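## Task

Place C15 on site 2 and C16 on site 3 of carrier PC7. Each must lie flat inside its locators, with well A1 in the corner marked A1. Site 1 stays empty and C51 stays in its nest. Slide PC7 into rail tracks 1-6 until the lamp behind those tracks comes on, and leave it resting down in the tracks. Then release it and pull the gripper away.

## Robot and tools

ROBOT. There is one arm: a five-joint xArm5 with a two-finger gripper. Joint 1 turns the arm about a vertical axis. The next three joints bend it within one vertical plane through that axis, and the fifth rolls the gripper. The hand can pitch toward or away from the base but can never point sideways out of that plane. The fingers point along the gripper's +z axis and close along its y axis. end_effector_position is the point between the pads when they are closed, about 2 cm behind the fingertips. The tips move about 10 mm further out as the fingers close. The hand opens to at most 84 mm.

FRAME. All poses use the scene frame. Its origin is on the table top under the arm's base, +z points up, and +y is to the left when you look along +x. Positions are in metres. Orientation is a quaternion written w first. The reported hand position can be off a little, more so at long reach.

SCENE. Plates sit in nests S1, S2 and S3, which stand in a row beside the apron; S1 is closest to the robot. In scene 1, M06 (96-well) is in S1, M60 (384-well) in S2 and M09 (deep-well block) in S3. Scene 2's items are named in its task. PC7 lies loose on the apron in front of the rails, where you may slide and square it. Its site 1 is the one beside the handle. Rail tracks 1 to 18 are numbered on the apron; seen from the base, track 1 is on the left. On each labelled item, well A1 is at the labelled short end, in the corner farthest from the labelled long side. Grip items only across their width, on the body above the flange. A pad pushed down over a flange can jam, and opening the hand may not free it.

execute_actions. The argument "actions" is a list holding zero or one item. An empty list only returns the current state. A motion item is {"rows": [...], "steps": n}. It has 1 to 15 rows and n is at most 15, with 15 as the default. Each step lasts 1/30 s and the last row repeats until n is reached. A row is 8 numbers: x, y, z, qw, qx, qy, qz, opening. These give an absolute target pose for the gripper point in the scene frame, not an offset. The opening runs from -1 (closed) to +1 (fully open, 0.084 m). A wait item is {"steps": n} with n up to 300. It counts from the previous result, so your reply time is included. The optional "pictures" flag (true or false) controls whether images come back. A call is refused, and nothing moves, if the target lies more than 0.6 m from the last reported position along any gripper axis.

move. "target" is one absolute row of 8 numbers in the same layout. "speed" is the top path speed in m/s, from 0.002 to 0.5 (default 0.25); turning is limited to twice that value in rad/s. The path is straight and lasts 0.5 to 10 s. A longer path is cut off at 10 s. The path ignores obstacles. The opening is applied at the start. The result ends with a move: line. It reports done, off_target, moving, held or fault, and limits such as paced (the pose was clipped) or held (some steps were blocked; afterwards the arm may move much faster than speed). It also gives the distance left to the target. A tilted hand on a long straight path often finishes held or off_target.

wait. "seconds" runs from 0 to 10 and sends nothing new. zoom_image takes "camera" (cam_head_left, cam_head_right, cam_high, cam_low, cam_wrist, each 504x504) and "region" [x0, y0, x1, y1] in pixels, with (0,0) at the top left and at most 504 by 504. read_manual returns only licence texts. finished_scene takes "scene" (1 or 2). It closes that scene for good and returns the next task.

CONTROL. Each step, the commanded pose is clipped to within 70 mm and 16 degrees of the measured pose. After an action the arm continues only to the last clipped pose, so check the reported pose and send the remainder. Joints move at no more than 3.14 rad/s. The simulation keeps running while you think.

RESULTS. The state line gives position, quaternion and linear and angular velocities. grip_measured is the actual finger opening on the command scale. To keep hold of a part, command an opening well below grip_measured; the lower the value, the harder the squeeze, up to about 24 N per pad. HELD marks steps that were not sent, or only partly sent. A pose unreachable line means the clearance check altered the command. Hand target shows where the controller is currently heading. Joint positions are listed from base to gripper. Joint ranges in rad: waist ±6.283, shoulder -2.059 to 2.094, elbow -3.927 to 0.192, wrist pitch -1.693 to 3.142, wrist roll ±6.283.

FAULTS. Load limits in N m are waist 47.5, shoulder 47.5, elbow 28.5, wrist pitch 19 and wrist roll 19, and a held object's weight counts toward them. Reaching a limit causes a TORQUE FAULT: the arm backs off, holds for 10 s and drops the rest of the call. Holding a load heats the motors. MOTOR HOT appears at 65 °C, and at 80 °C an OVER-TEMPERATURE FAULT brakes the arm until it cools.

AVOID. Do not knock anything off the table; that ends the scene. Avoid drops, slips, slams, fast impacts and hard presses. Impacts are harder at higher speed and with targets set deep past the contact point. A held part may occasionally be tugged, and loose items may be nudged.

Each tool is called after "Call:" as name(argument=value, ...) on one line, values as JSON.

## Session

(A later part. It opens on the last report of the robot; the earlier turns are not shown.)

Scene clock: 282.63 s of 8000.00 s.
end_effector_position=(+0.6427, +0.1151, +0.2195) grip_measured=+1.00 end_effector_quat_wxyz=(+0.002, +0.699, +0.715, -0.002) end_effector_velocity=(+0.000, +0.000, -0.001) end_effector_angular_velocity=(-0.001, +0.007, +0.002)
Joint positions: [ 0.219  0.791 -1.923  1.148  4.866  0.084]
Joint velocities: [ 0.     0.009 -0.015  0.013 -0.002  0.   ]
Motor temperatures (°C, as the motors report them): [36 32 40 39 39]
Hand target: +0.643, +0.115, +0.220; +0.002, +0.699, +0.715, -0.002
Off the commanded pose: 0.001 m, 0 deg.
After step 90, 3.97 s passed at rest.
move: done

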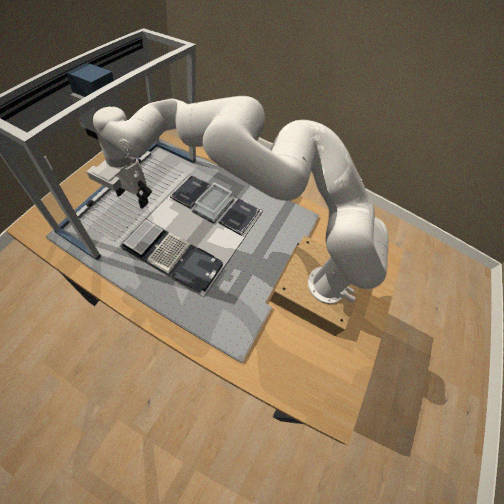

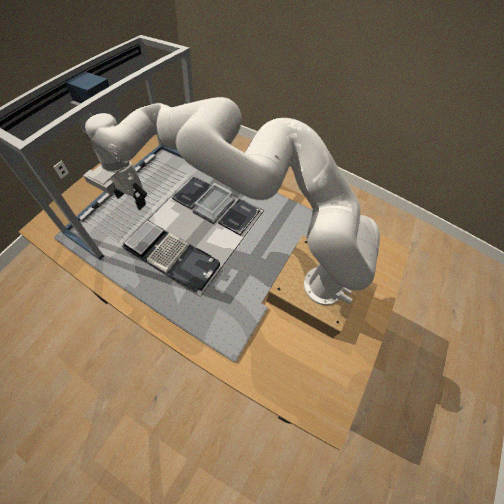

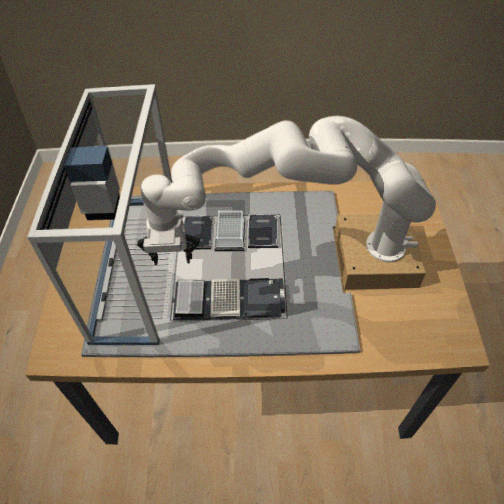

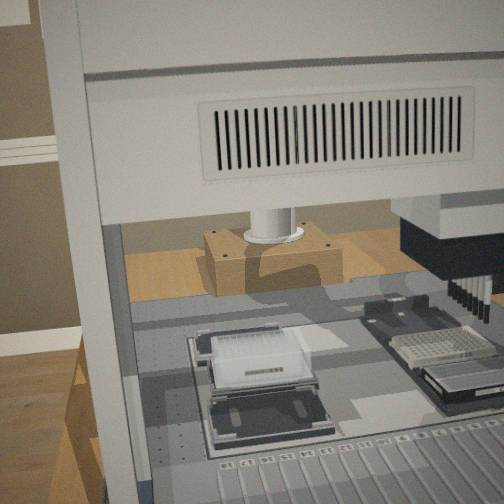

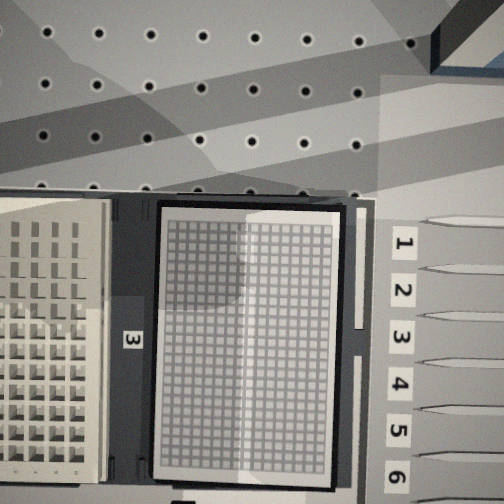

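Call:
move(target=[0.6105,0.1395,0.10,0,0.699,0.715,0,1], speed=0.08)

Call:
move(target=[0.6105,0.1395,0.0745,0,0.699,0.715,0,1], speed=0.012)

Call:
move(target=[0.6105,0.1395,0.0745,0,0.699,0.715,0,0.6])

Call:
move(target=[0.6075,0.1395,0.083,0,0.695,0.719,0,0.6], speed=0.008)

Scene clock: 295.70 s of 8000.00 s.
end_effector_position=(+0.6108, +0.1395, +0.1006) grip_measured=+1.00 end_effector_quat_wxyz=(+0.003, +0.699, +0.715, -0.001) end_effector_velocity=(+0.002, +0.001, +0.002) end_effector_angular_velocity=(+0.002, -0.009, -0.001)
Joint positions: [ 0.267  0.862 -1.683  0.836  4.914  0.084]
Joint velocities: [ 0.    -0.001 -0.002 -0.006  0.001  0.   ]
Motor temperatures (°C, as the motors report them): [36 32 41 39 39]
Hand target: +0.610, +0.140, +0.100; +0.003, +0.699, +0.715, -0.002
Off the commanded pose: 0.001 m, 0 deg.
After step 90, 8.13 s passed at rest.
move: done

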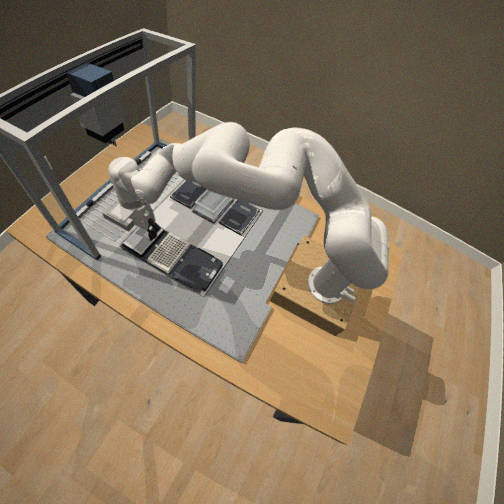

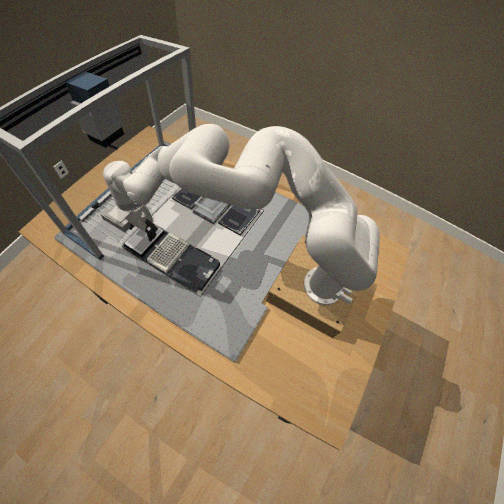

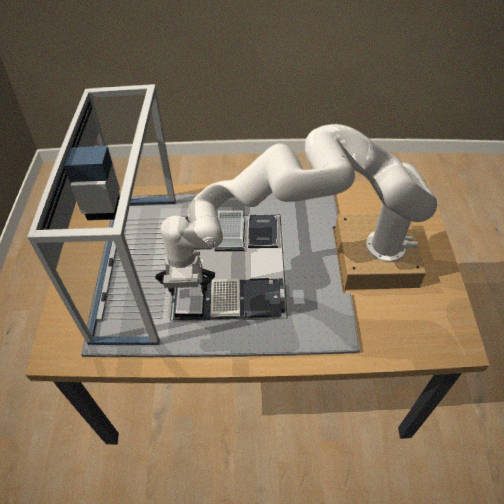

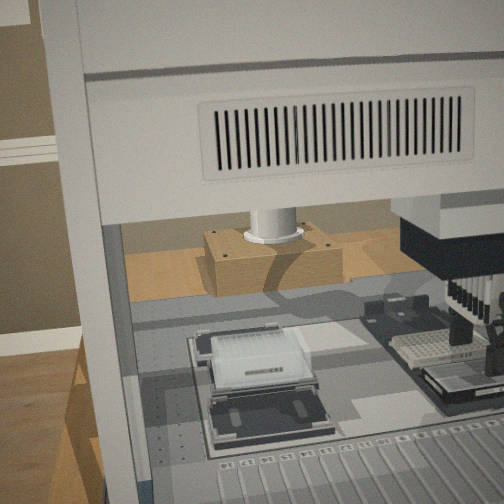

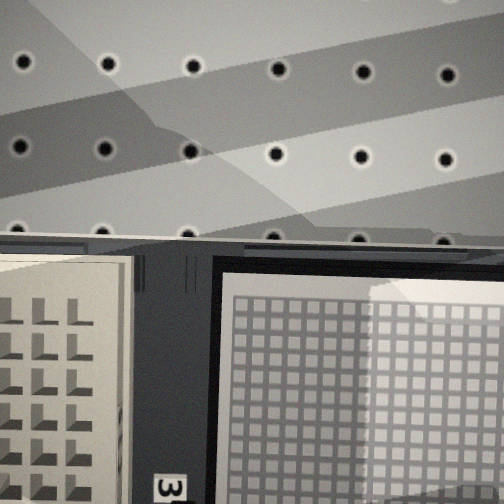

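Scene clock: 298.10 s of 8000.00 s.
end_effector_position=(+0.6109, +0.1396, +0.0754) grip_measured=+1.00 end_effector_quat_wxyz=(+0.003, +0.699, +0.715, -0.001) end_effector_velocity=(+0.000, +0.000, -0.001) end_effector_angular_velocity=(+0.000, -0.001, -0.000)
Joint positions: [ 0.267  0.913 -1.693  0.795  4.915  0.084]
Joint velocities: [ 0.     0.003 -0.    -0.003  0.     0.   ]
Motor temperatures (°C, as the motors report them): [36 32 41 39 39]
Hand target: +0.610, +0.139, +0.075; +0.003, +0.699, +0.715, -0.002
Off the commanded pose: 0.001 m, 0 deg.
move: done

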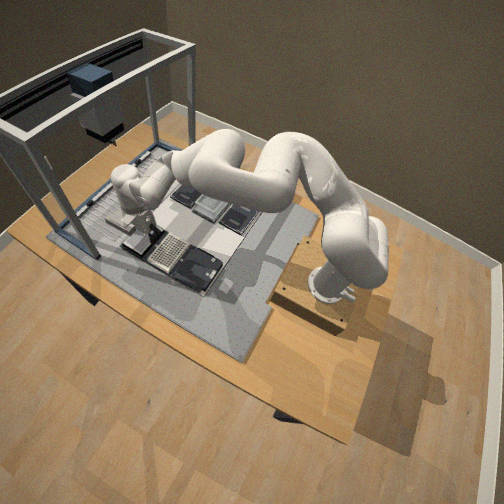

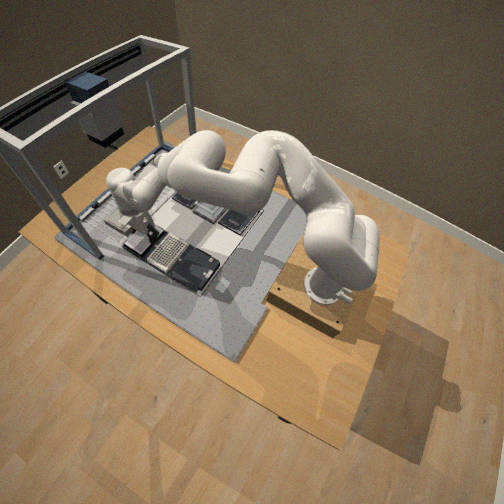

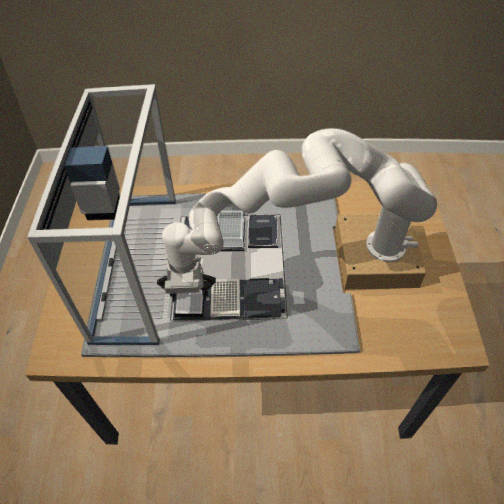

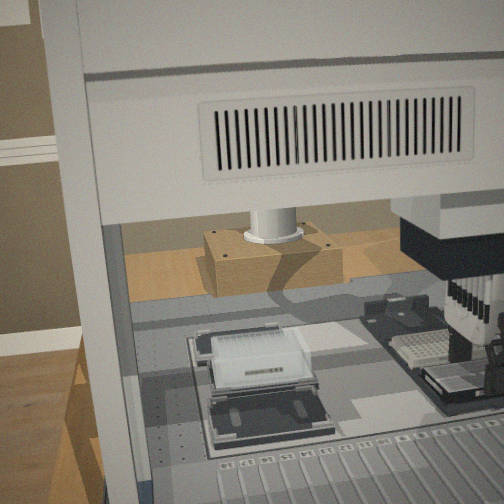

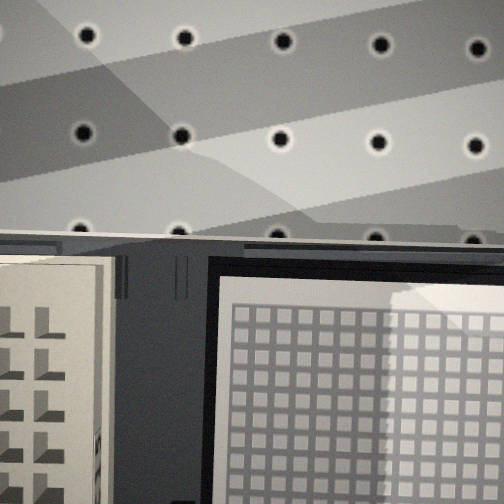

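Scene clock: 298.80 s of 8000.00 s.
end_effector_position=(+0.6117, +0.1398, +0.0761) grip_measured=+0.86 end_effector_quat_wxyz=(+0.004, +0.699, +0.715, -0.000) end_effector_velocity=(-0.001, -0.000, -0.001) end_effector_angular_velocity=(-0.000, +0.002, +0.000)
Joint positions: [ 0.267  0.913 -1.694  0.794  4.915  0.079]
Joint velocities: [ 0.     0.002  0.001 -0.    -0.     0.   ]
Motor temperatures (°C, as the motors report them): [36 32 41 39 39]
Hand target: +0.610, +0.139, +0.075; +0.003, +0.699, +0.715, -0.002
Off the commanded pose: 0.002 m, 0 deg.
move: done

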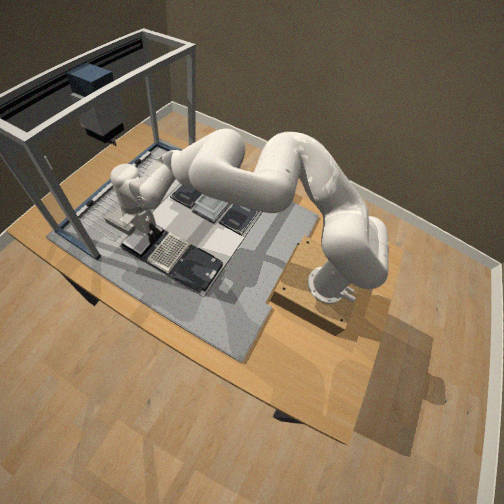

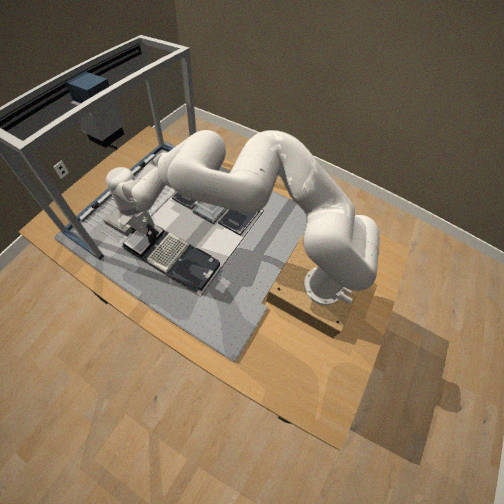

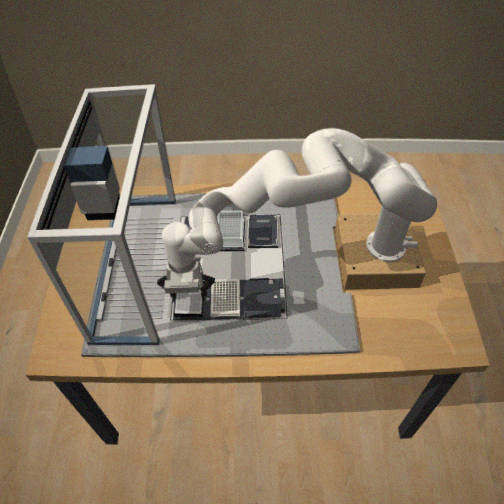

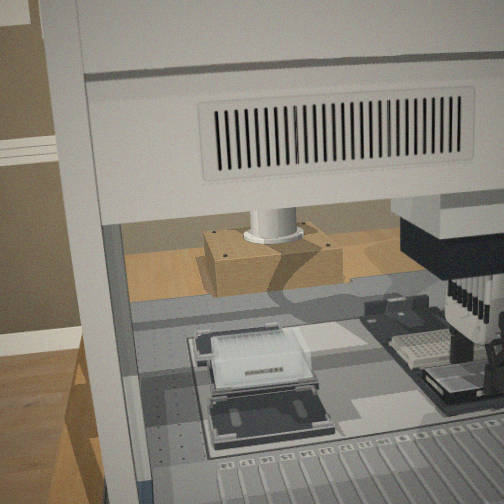

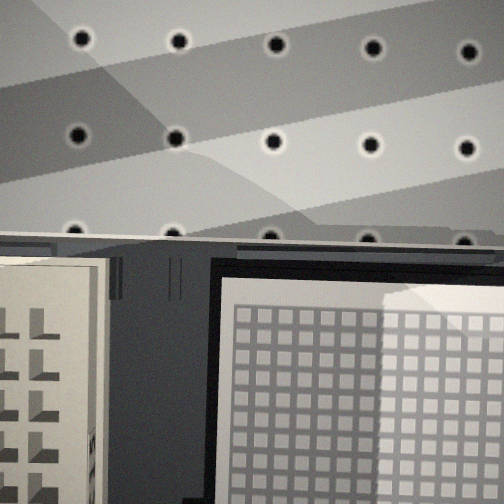

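Scene clock: 300.03 s of 8000.00 s.
end_effector_position=(+0.6070, +0.1394, +0.0822) grip_measured=+0.60 end_effector_quat_wxyz=(+0.002, +0.695, +0.719, -0.002) end_effector_velocity=(-0.001, -0.000, +0.001) end_effector_angular_velocity=(-0.000, +0.002, +0.002)
Joint positions: [ 0.268  0.887 -1.669  0.8    4.905  0.069]
Joint velocities: [ 0.    -0.003  0.003  0.002 -0.002 -0.   ]
Motor temperatures (°C, as the motors report them): [36 32 41 39 39]
Hand target: +0.608, +0.140, +0.083; +0.003, +0.695, +0.719, -0.002
Off the commanded pose: 0.001 m, 0 deg.
move: done

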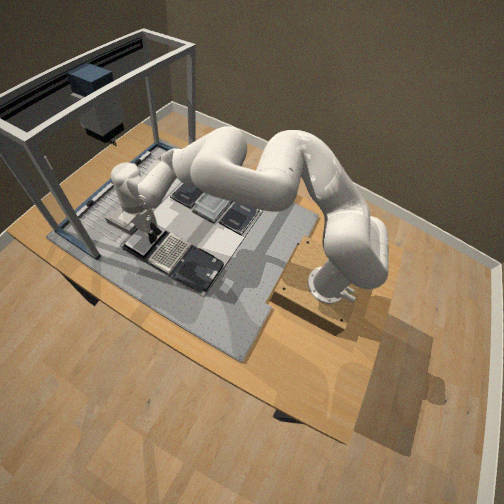

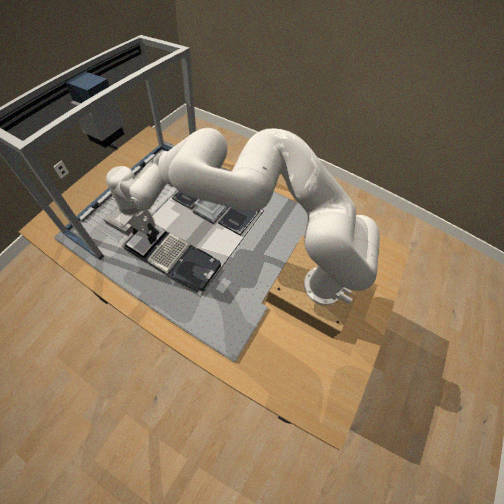

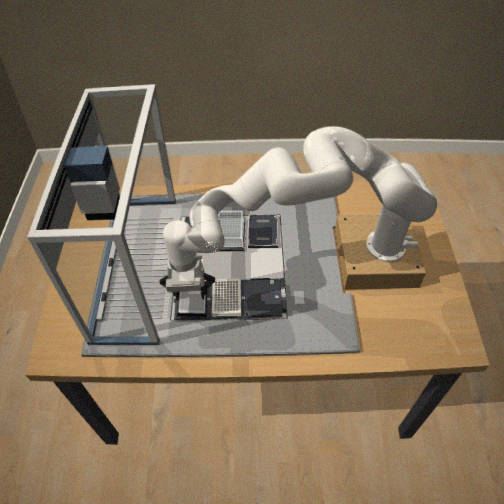

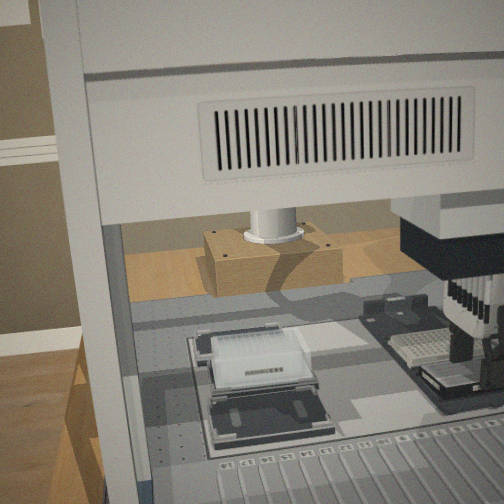

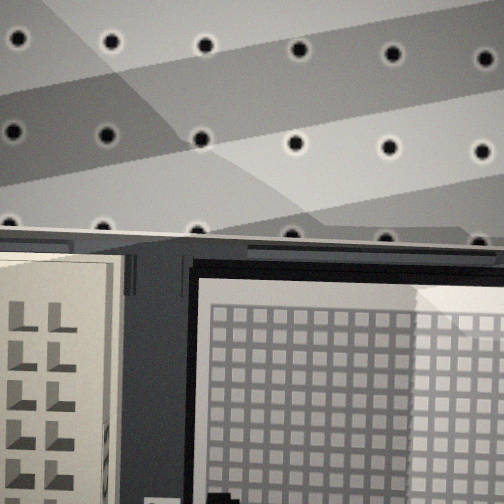

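Call:
move(target=[0.607,0.1394,0.12,0,0.695,0.719,0,1], speed=0.05)

Call:
move(target=[0.643,0.115,0.22,0,0.7071,0.7071,0,1])

Call:
zoom_image(camera="cam_low", region=[320,240,504,420])

Scene clock: 315.83 s of 8000.00 s.
end_effector_position=(+0.6068, +0.1394, +0.1196) grip_measured=+1.00 end_effector_quat_wxyz=(+0.003, +0.695, +0.719, -0.002) end_effector_velocity=(-0.002, -0.000, -0.001) end_effector_angular_velocity=(-0.001, +0.005, -0.000)
Joint positions: [ 0.268  0.813 -1.657  0.861  4.904  0.084]
Joint velocities: [-0.     0.     0.003  0.002  0.     0.   ]
Motor temperatures (°C, as the motors report them): [36 32 40 39 39]
Hand target: +0.607, +0.139, +0.120; +0.003, +0.695, +0.719, -0.002
Off the commanded pose: 0.000 m, 0 deg.
After step 100, 11.40 s passed at rest.
move: done

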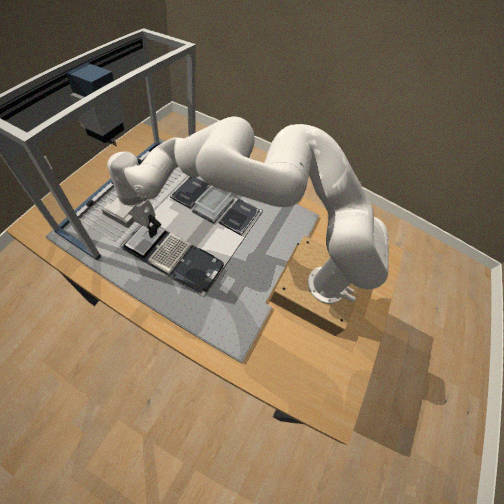

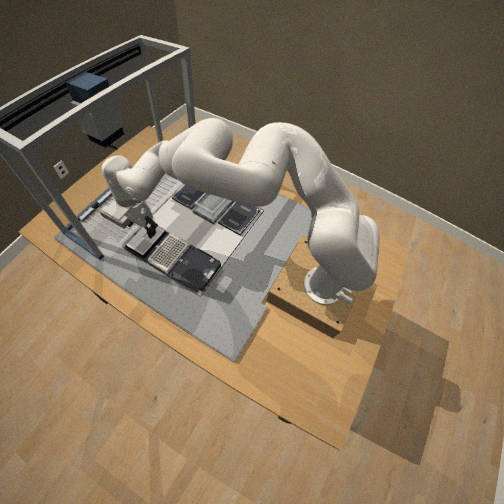

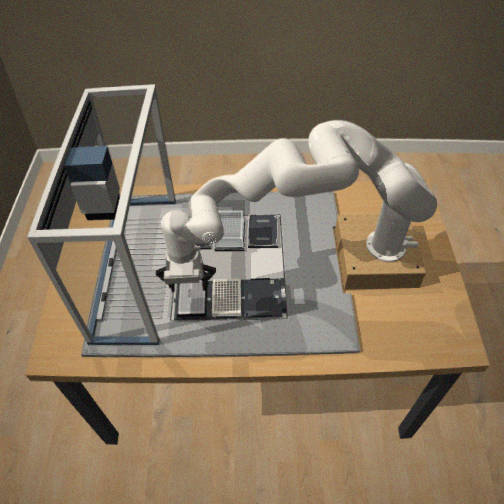

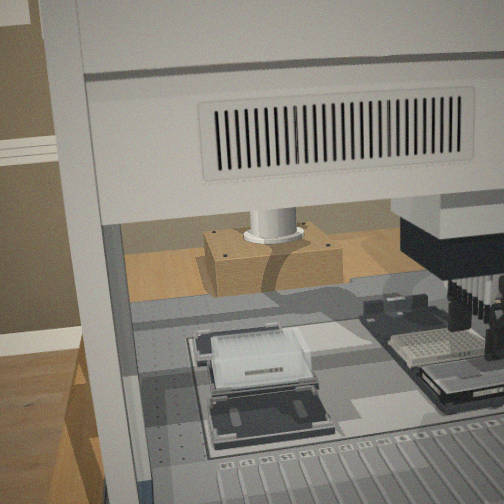

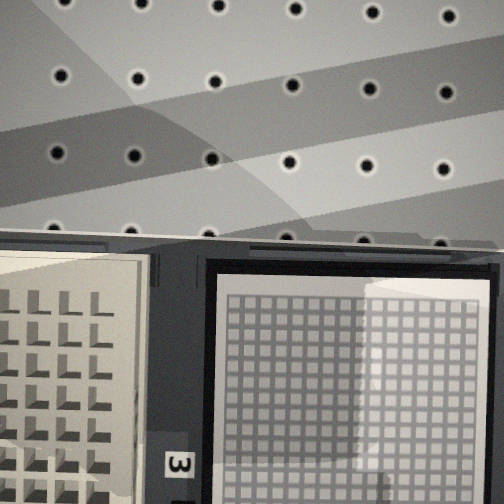

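Scene clock: 316.77 s of 8000.00 s.
end_effector_position=(+0.6423, +0.1151, +0.2187) grip_measured=+1.00 end_effector_quat_wxyz=(+0.002, +0.707, +0.707, -0.002) end_effector_velocity=(+0.005, -0.000, +0.010) end_effector_angular_velocity=(+0.002, -0.012, -0.002)
Joint positions: [ 0.219  0.792 -1.922  1.148  4.888  0.084]
Joint velocities: [-0.002  0.001 -0.027  0.014 -0.     0.   ]
Motor temperatures (°C, as the motors report them): [36 32 40 39 39]
Hand target: +0.643, +0.115, +0.220; +0.002, +0.707, +0.707, -0.002
Off the commanded pose: 0.001 m, 0 deg.
move: done

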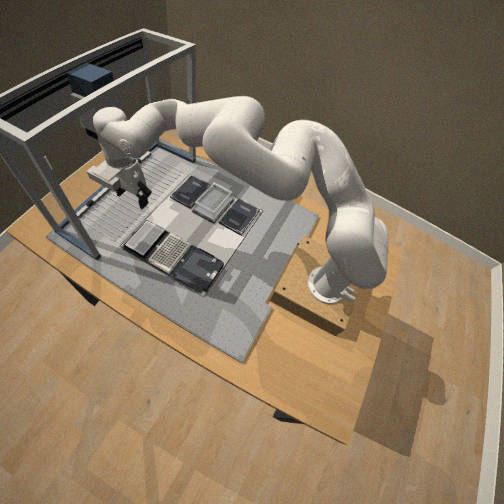

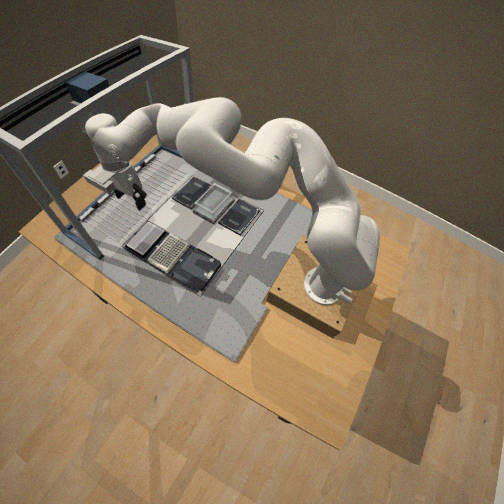

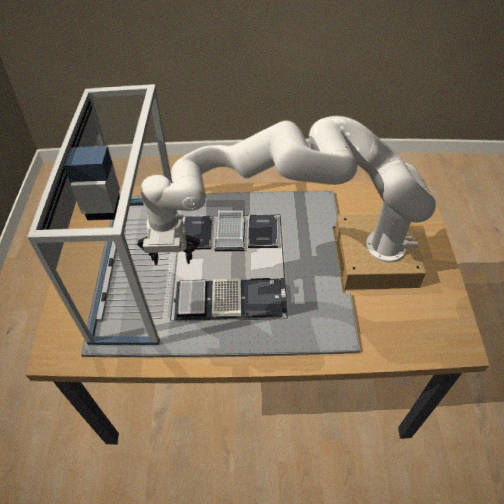

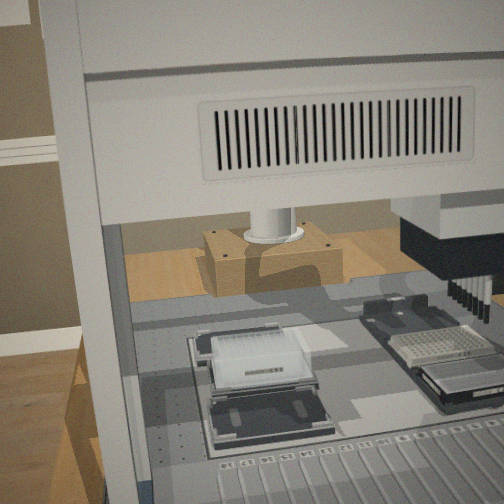

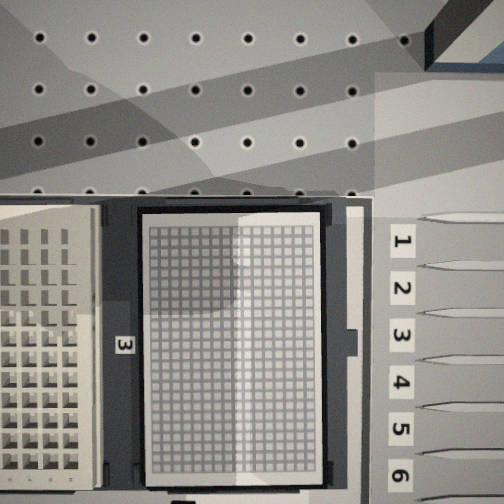

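Region (320, 240, 504, 420) of cam_low's 504x504 image, scaled by 2.739, with more detail than that image has; it fills the top 493 rows of this view, and the rest is white.

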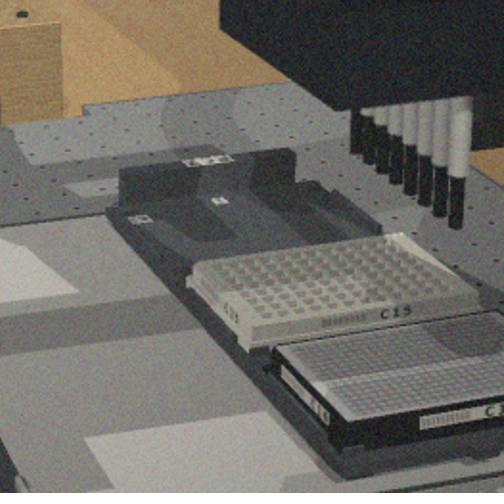

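Call:
move(target=[0.51,0.245,0.13,0,0.7071,0.7071,0,1])

Call:
move(target=[0.51,0.245,0.057,0,0.7071,0.7071,0,1], speed=0.08)

Call:
move(target=[0.51,0.2145,0.057,0,0.7071,0.7071,0,1], speed=0.015)

Call:
move(target=[0.51,0.24,0.13,0,0.7071,0.7071,0,1], speed=0.08)

Call:
move(target=[0.643,0.115,0.22,0,0.7071,0.7071,0,1])

Scene clock: 327.27 s of 8000.00 s.
end_effector_position=(+0.5109, +0.2447, +0.1306) grip_measured=+1.00 end_effector_quat_wxyz=(+0.005, +0.707, +0.707, -0.001) end_effector_velocity=(-0.004, +0.001, -0.003) end_effector_angular_velocity=(-0.002, +0.003, +0.001)
Joint positions: [ 0.489  0.612 -1.346  0.747  5.159  0.084]
Joint velocities: [ 0.005  0.001  0.009 -0.006  0.004 -0.   ]
Motor temperatures (°C, as the motors report them): [36 33 41 39 39]
Hand target: +0.510, +0.245, +0.130; +0.005, +0.707, +0.707, -0.002
Off the commanded pose: 0.001 m, 1 deg.
After step 90, 6.20 s passed at rest.
move: done

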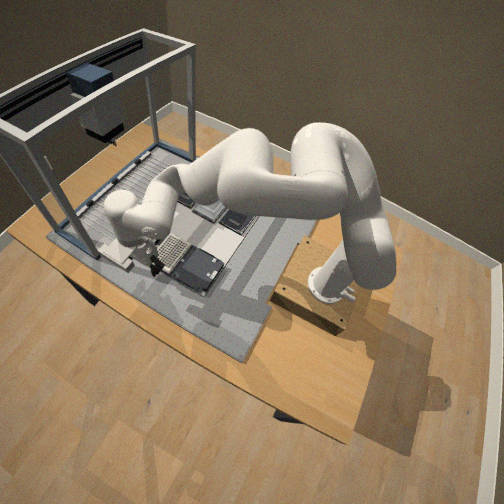

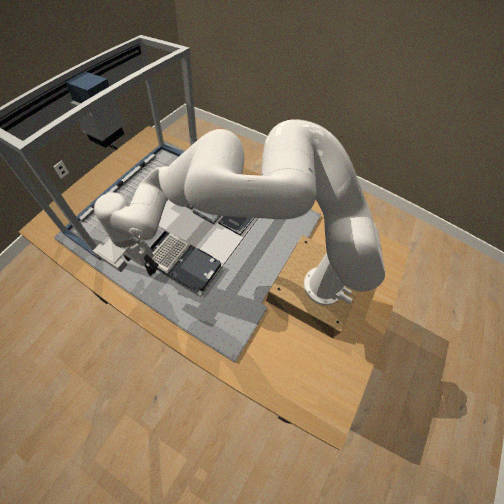

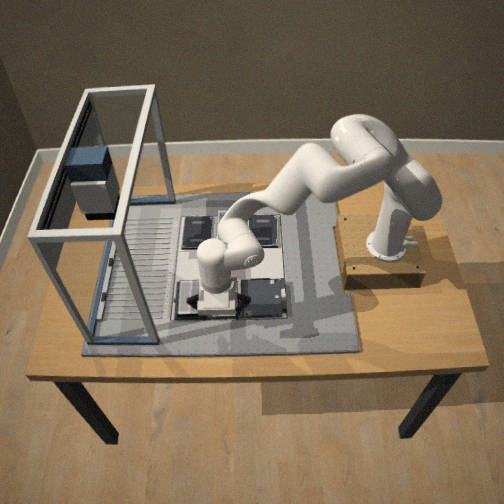

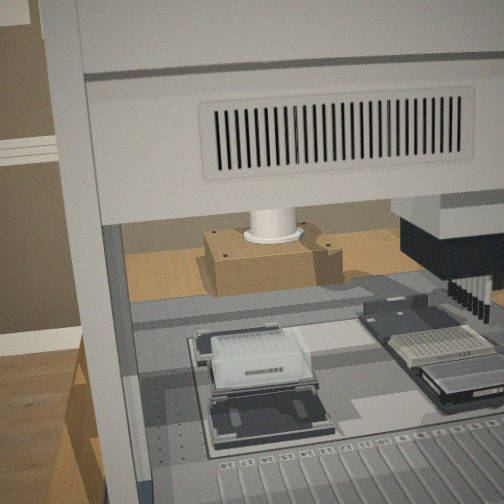

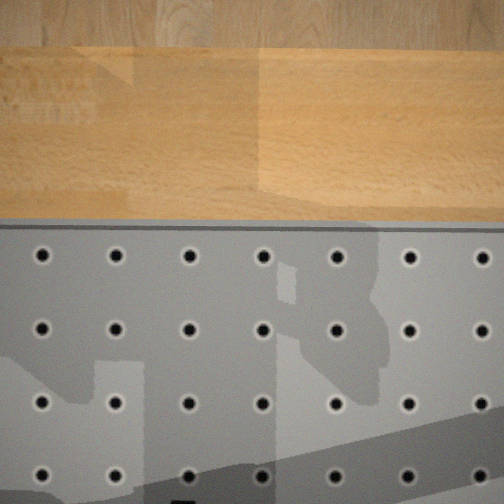

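Scene clock: 328.57 s of 8000.00 s.
end_effector_position=(+0.5103, +0.2451, +0.0575) grip_measured=+1.00 end_effector_quat_wxyz=(+0.005, +0.707, +0.707, -0.001) end_effector_velocity=(+0.000, +0.000, -0.001) end_effector_angular_velocity=(+0.000, -0.001, +0.000)
Joint positions: [ 0.491  0.771 -1.365  0.608  5.161  0.084]
Joint velocities: [ 0.     0.003 -0.002 -0.002 -0.     0.   ]
Motor temperatures (°C, as the motors report them): [36 33 41 39 39]
Hand target: +0.510, +0.245, +0.057; +0.005, +0.707, +0.707, -0.002
Off the commanded pose: 0.001 m, 1 deg.
move: done

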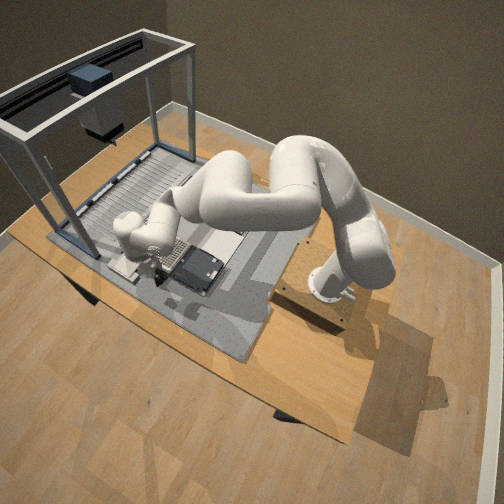

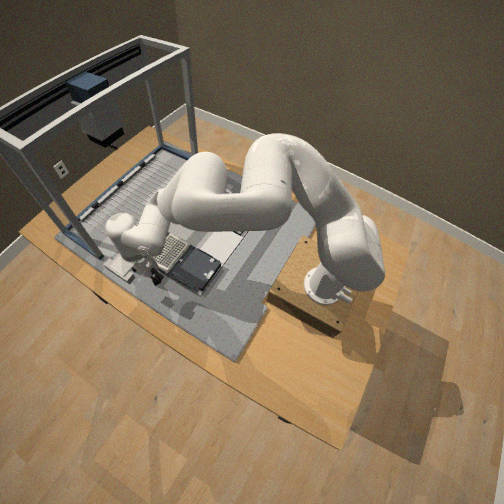

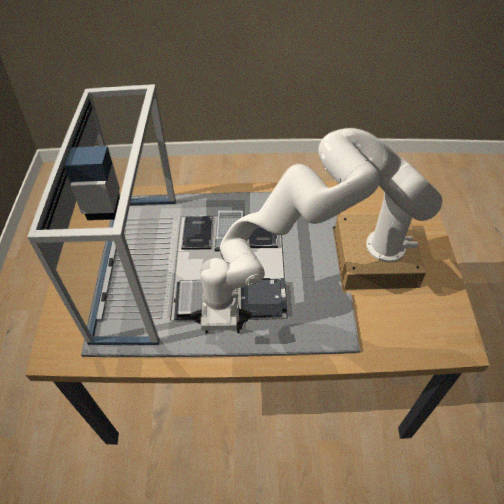

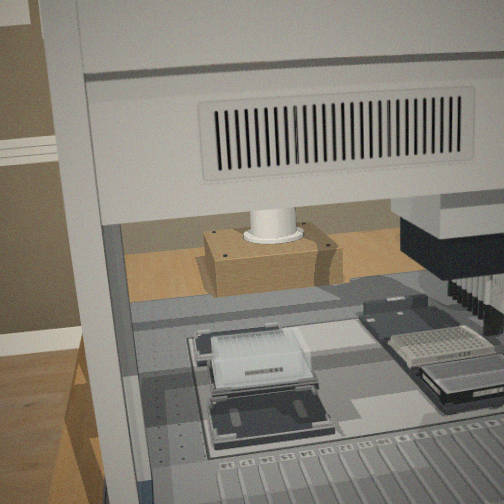

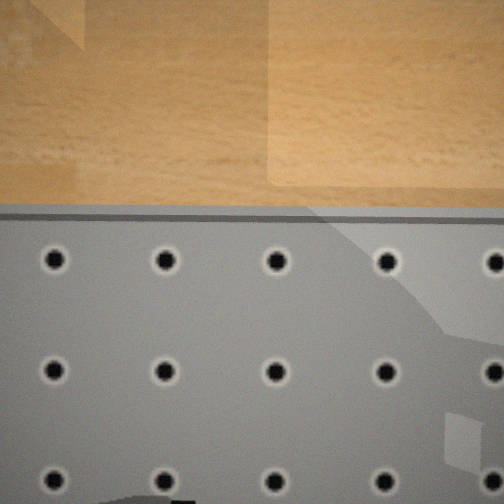

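Scene clock: 330.87 s of 8000.00 s.
end_effector_position=(+0.5100, +0.2147, +0.0571) grip_measured=+1.00 end_effector_quat_wxyz=(+0.004, +0.707, +0.707, -0.002) end_effector_velocity=(+0.000, -0.000, +0.000) end_effector_angular_velocity=(+0.001, -0.002, +0.001)
Joint positions: [ 0.442  0.74  -1.305  0.58   5.112  0.084]
Joint velocities: [-0.001 -0.     0.001 -0.002 -0.002  0.   ]
Motor temperatures (°C, as the motors report them): [36 33 41 39 39]
Hand target: +0.510, +0.215, +0.057; +0.004, +0.707, +0.707, -0.002
Off the commanded pose: 0.000 m, 1 deg.
move: done

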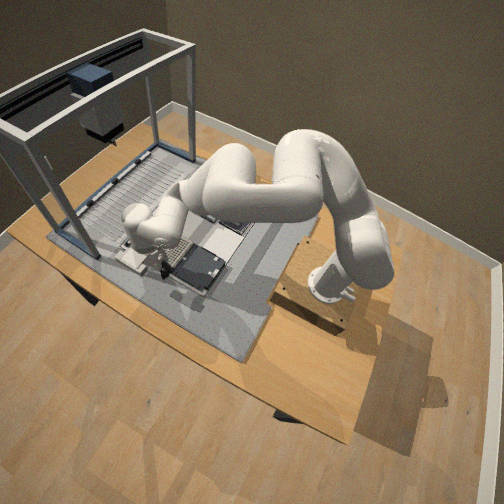

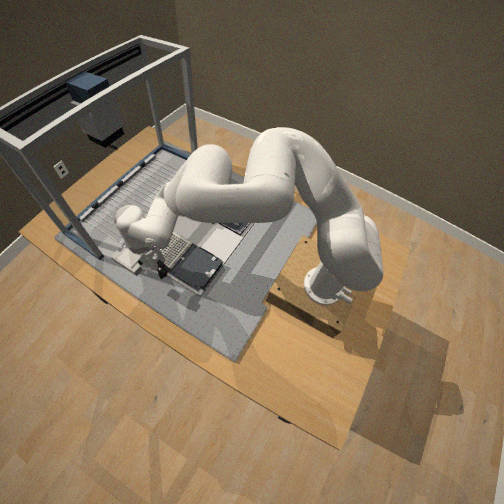

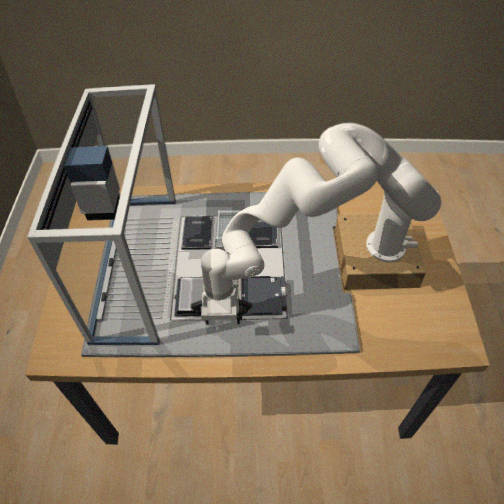

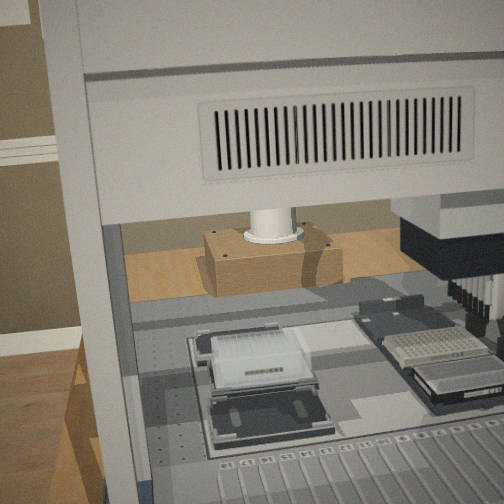

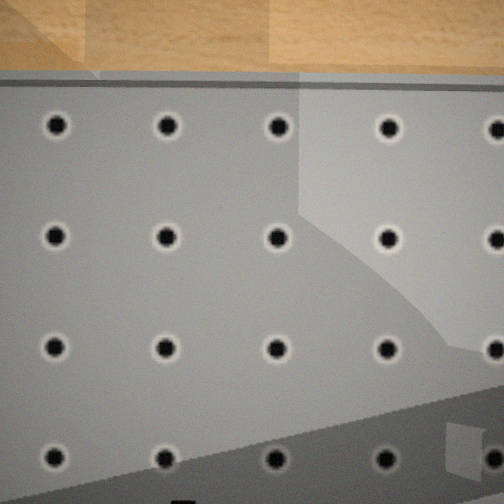

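Scene clock: 332.17 s of 8000.00 s.
end_effector_position=(+0.5098, +0.2398, +0.1295) grip_measured=+1.00 end_effector_quat_wxyz=(+0.004, +0.707, +0.707, -0.002) end_effector_velocity=(-0.002, -0.001, -0.001) end_effector_angular_velocity=(-0.003, +0.005, -0.001)
Joint positions: [ 0.482  0.606 -1.333  0.742  5.152  0.084]
Joint velocities: [ 0.    -0.     0.002  0.005  0.001 -0.   ]
Motor temperatures (°C, as the motors report them): [36 33 41 39 39]
Hand target: +0.510, +0.240, +0.130; +0.005, +0.707, +0.707, -0.002
Off the commanded pose: 0.001 m, 1 deg.
move: done

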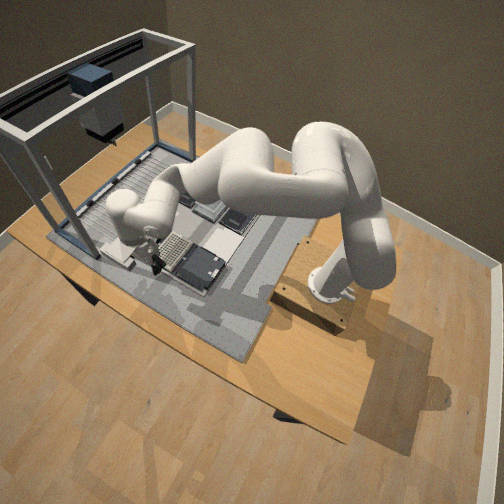

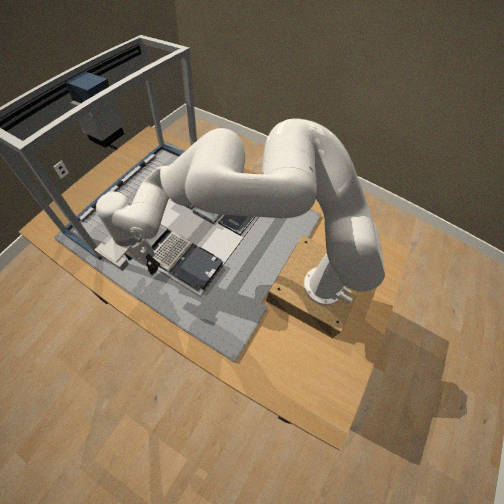

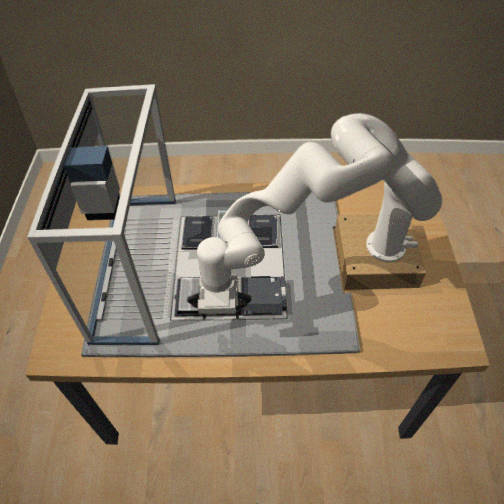

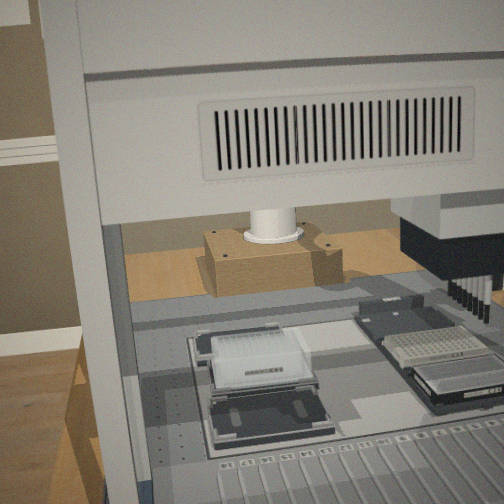

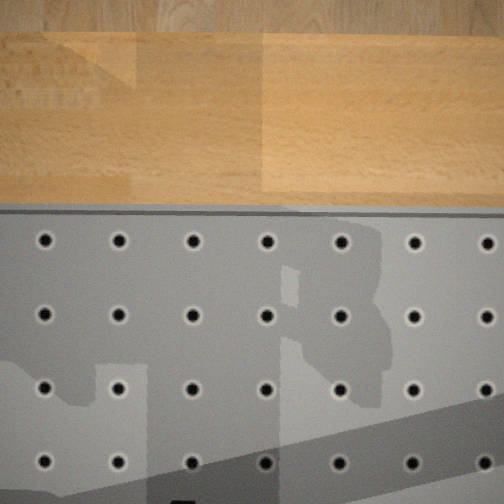

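Scene clock: 333.50 s of 8000.00 s.
end_effector_position=(+0.6423, +0.1154, +0.2195) grip_measured=+1.00 end_effector_quat_wxyz=(+0.002, +0.707, +0.707, -0.002) end_effector_velocity=(+0.005, -0.002, +0.006) end_effector_angular_velocity=(+0.001, -0.003, -0.004)
Joint positions: [ 0.219  0.79  -1.92   1.147  4.889  0.084]
Joint velocities: [-0.005  0.013 -0.04   0.023 -0.001  0.   ]
Motor temperatures (°C, as the motors report them): [36 33 41 39 39]
Hand target: +0.643, +0.115, +0.220; +0.002, +0.707, +0.707, -0.002
Off the commanded pose: 0.001 m, 0 deg.
move: done

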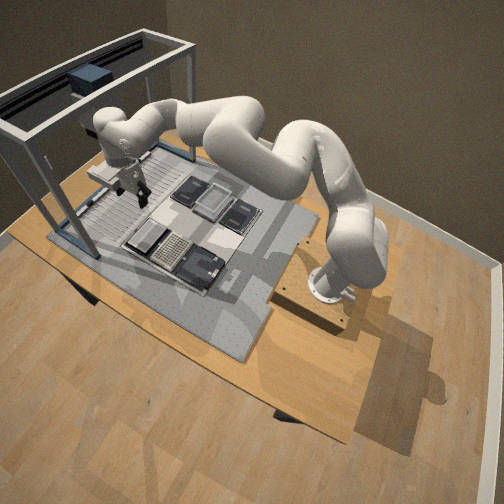

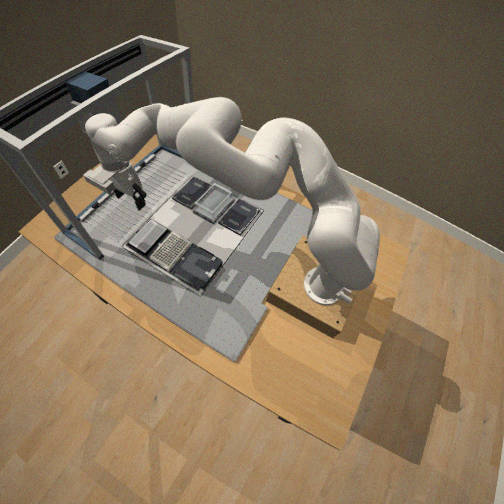

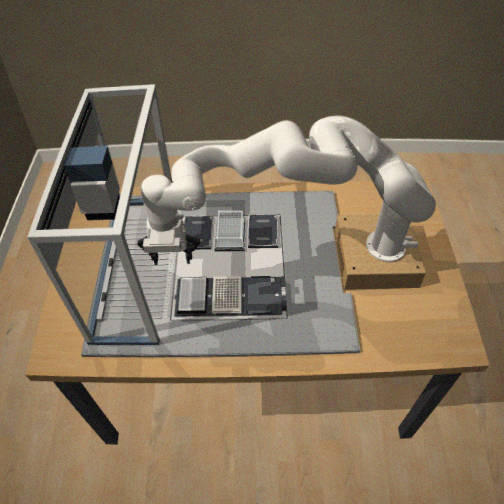

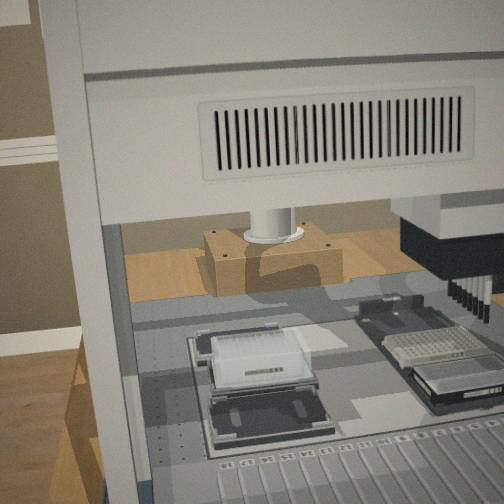

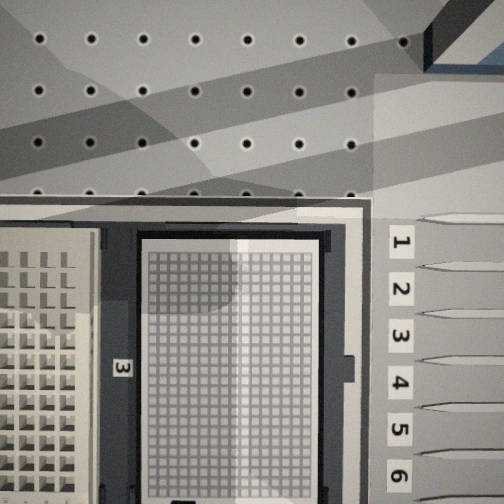

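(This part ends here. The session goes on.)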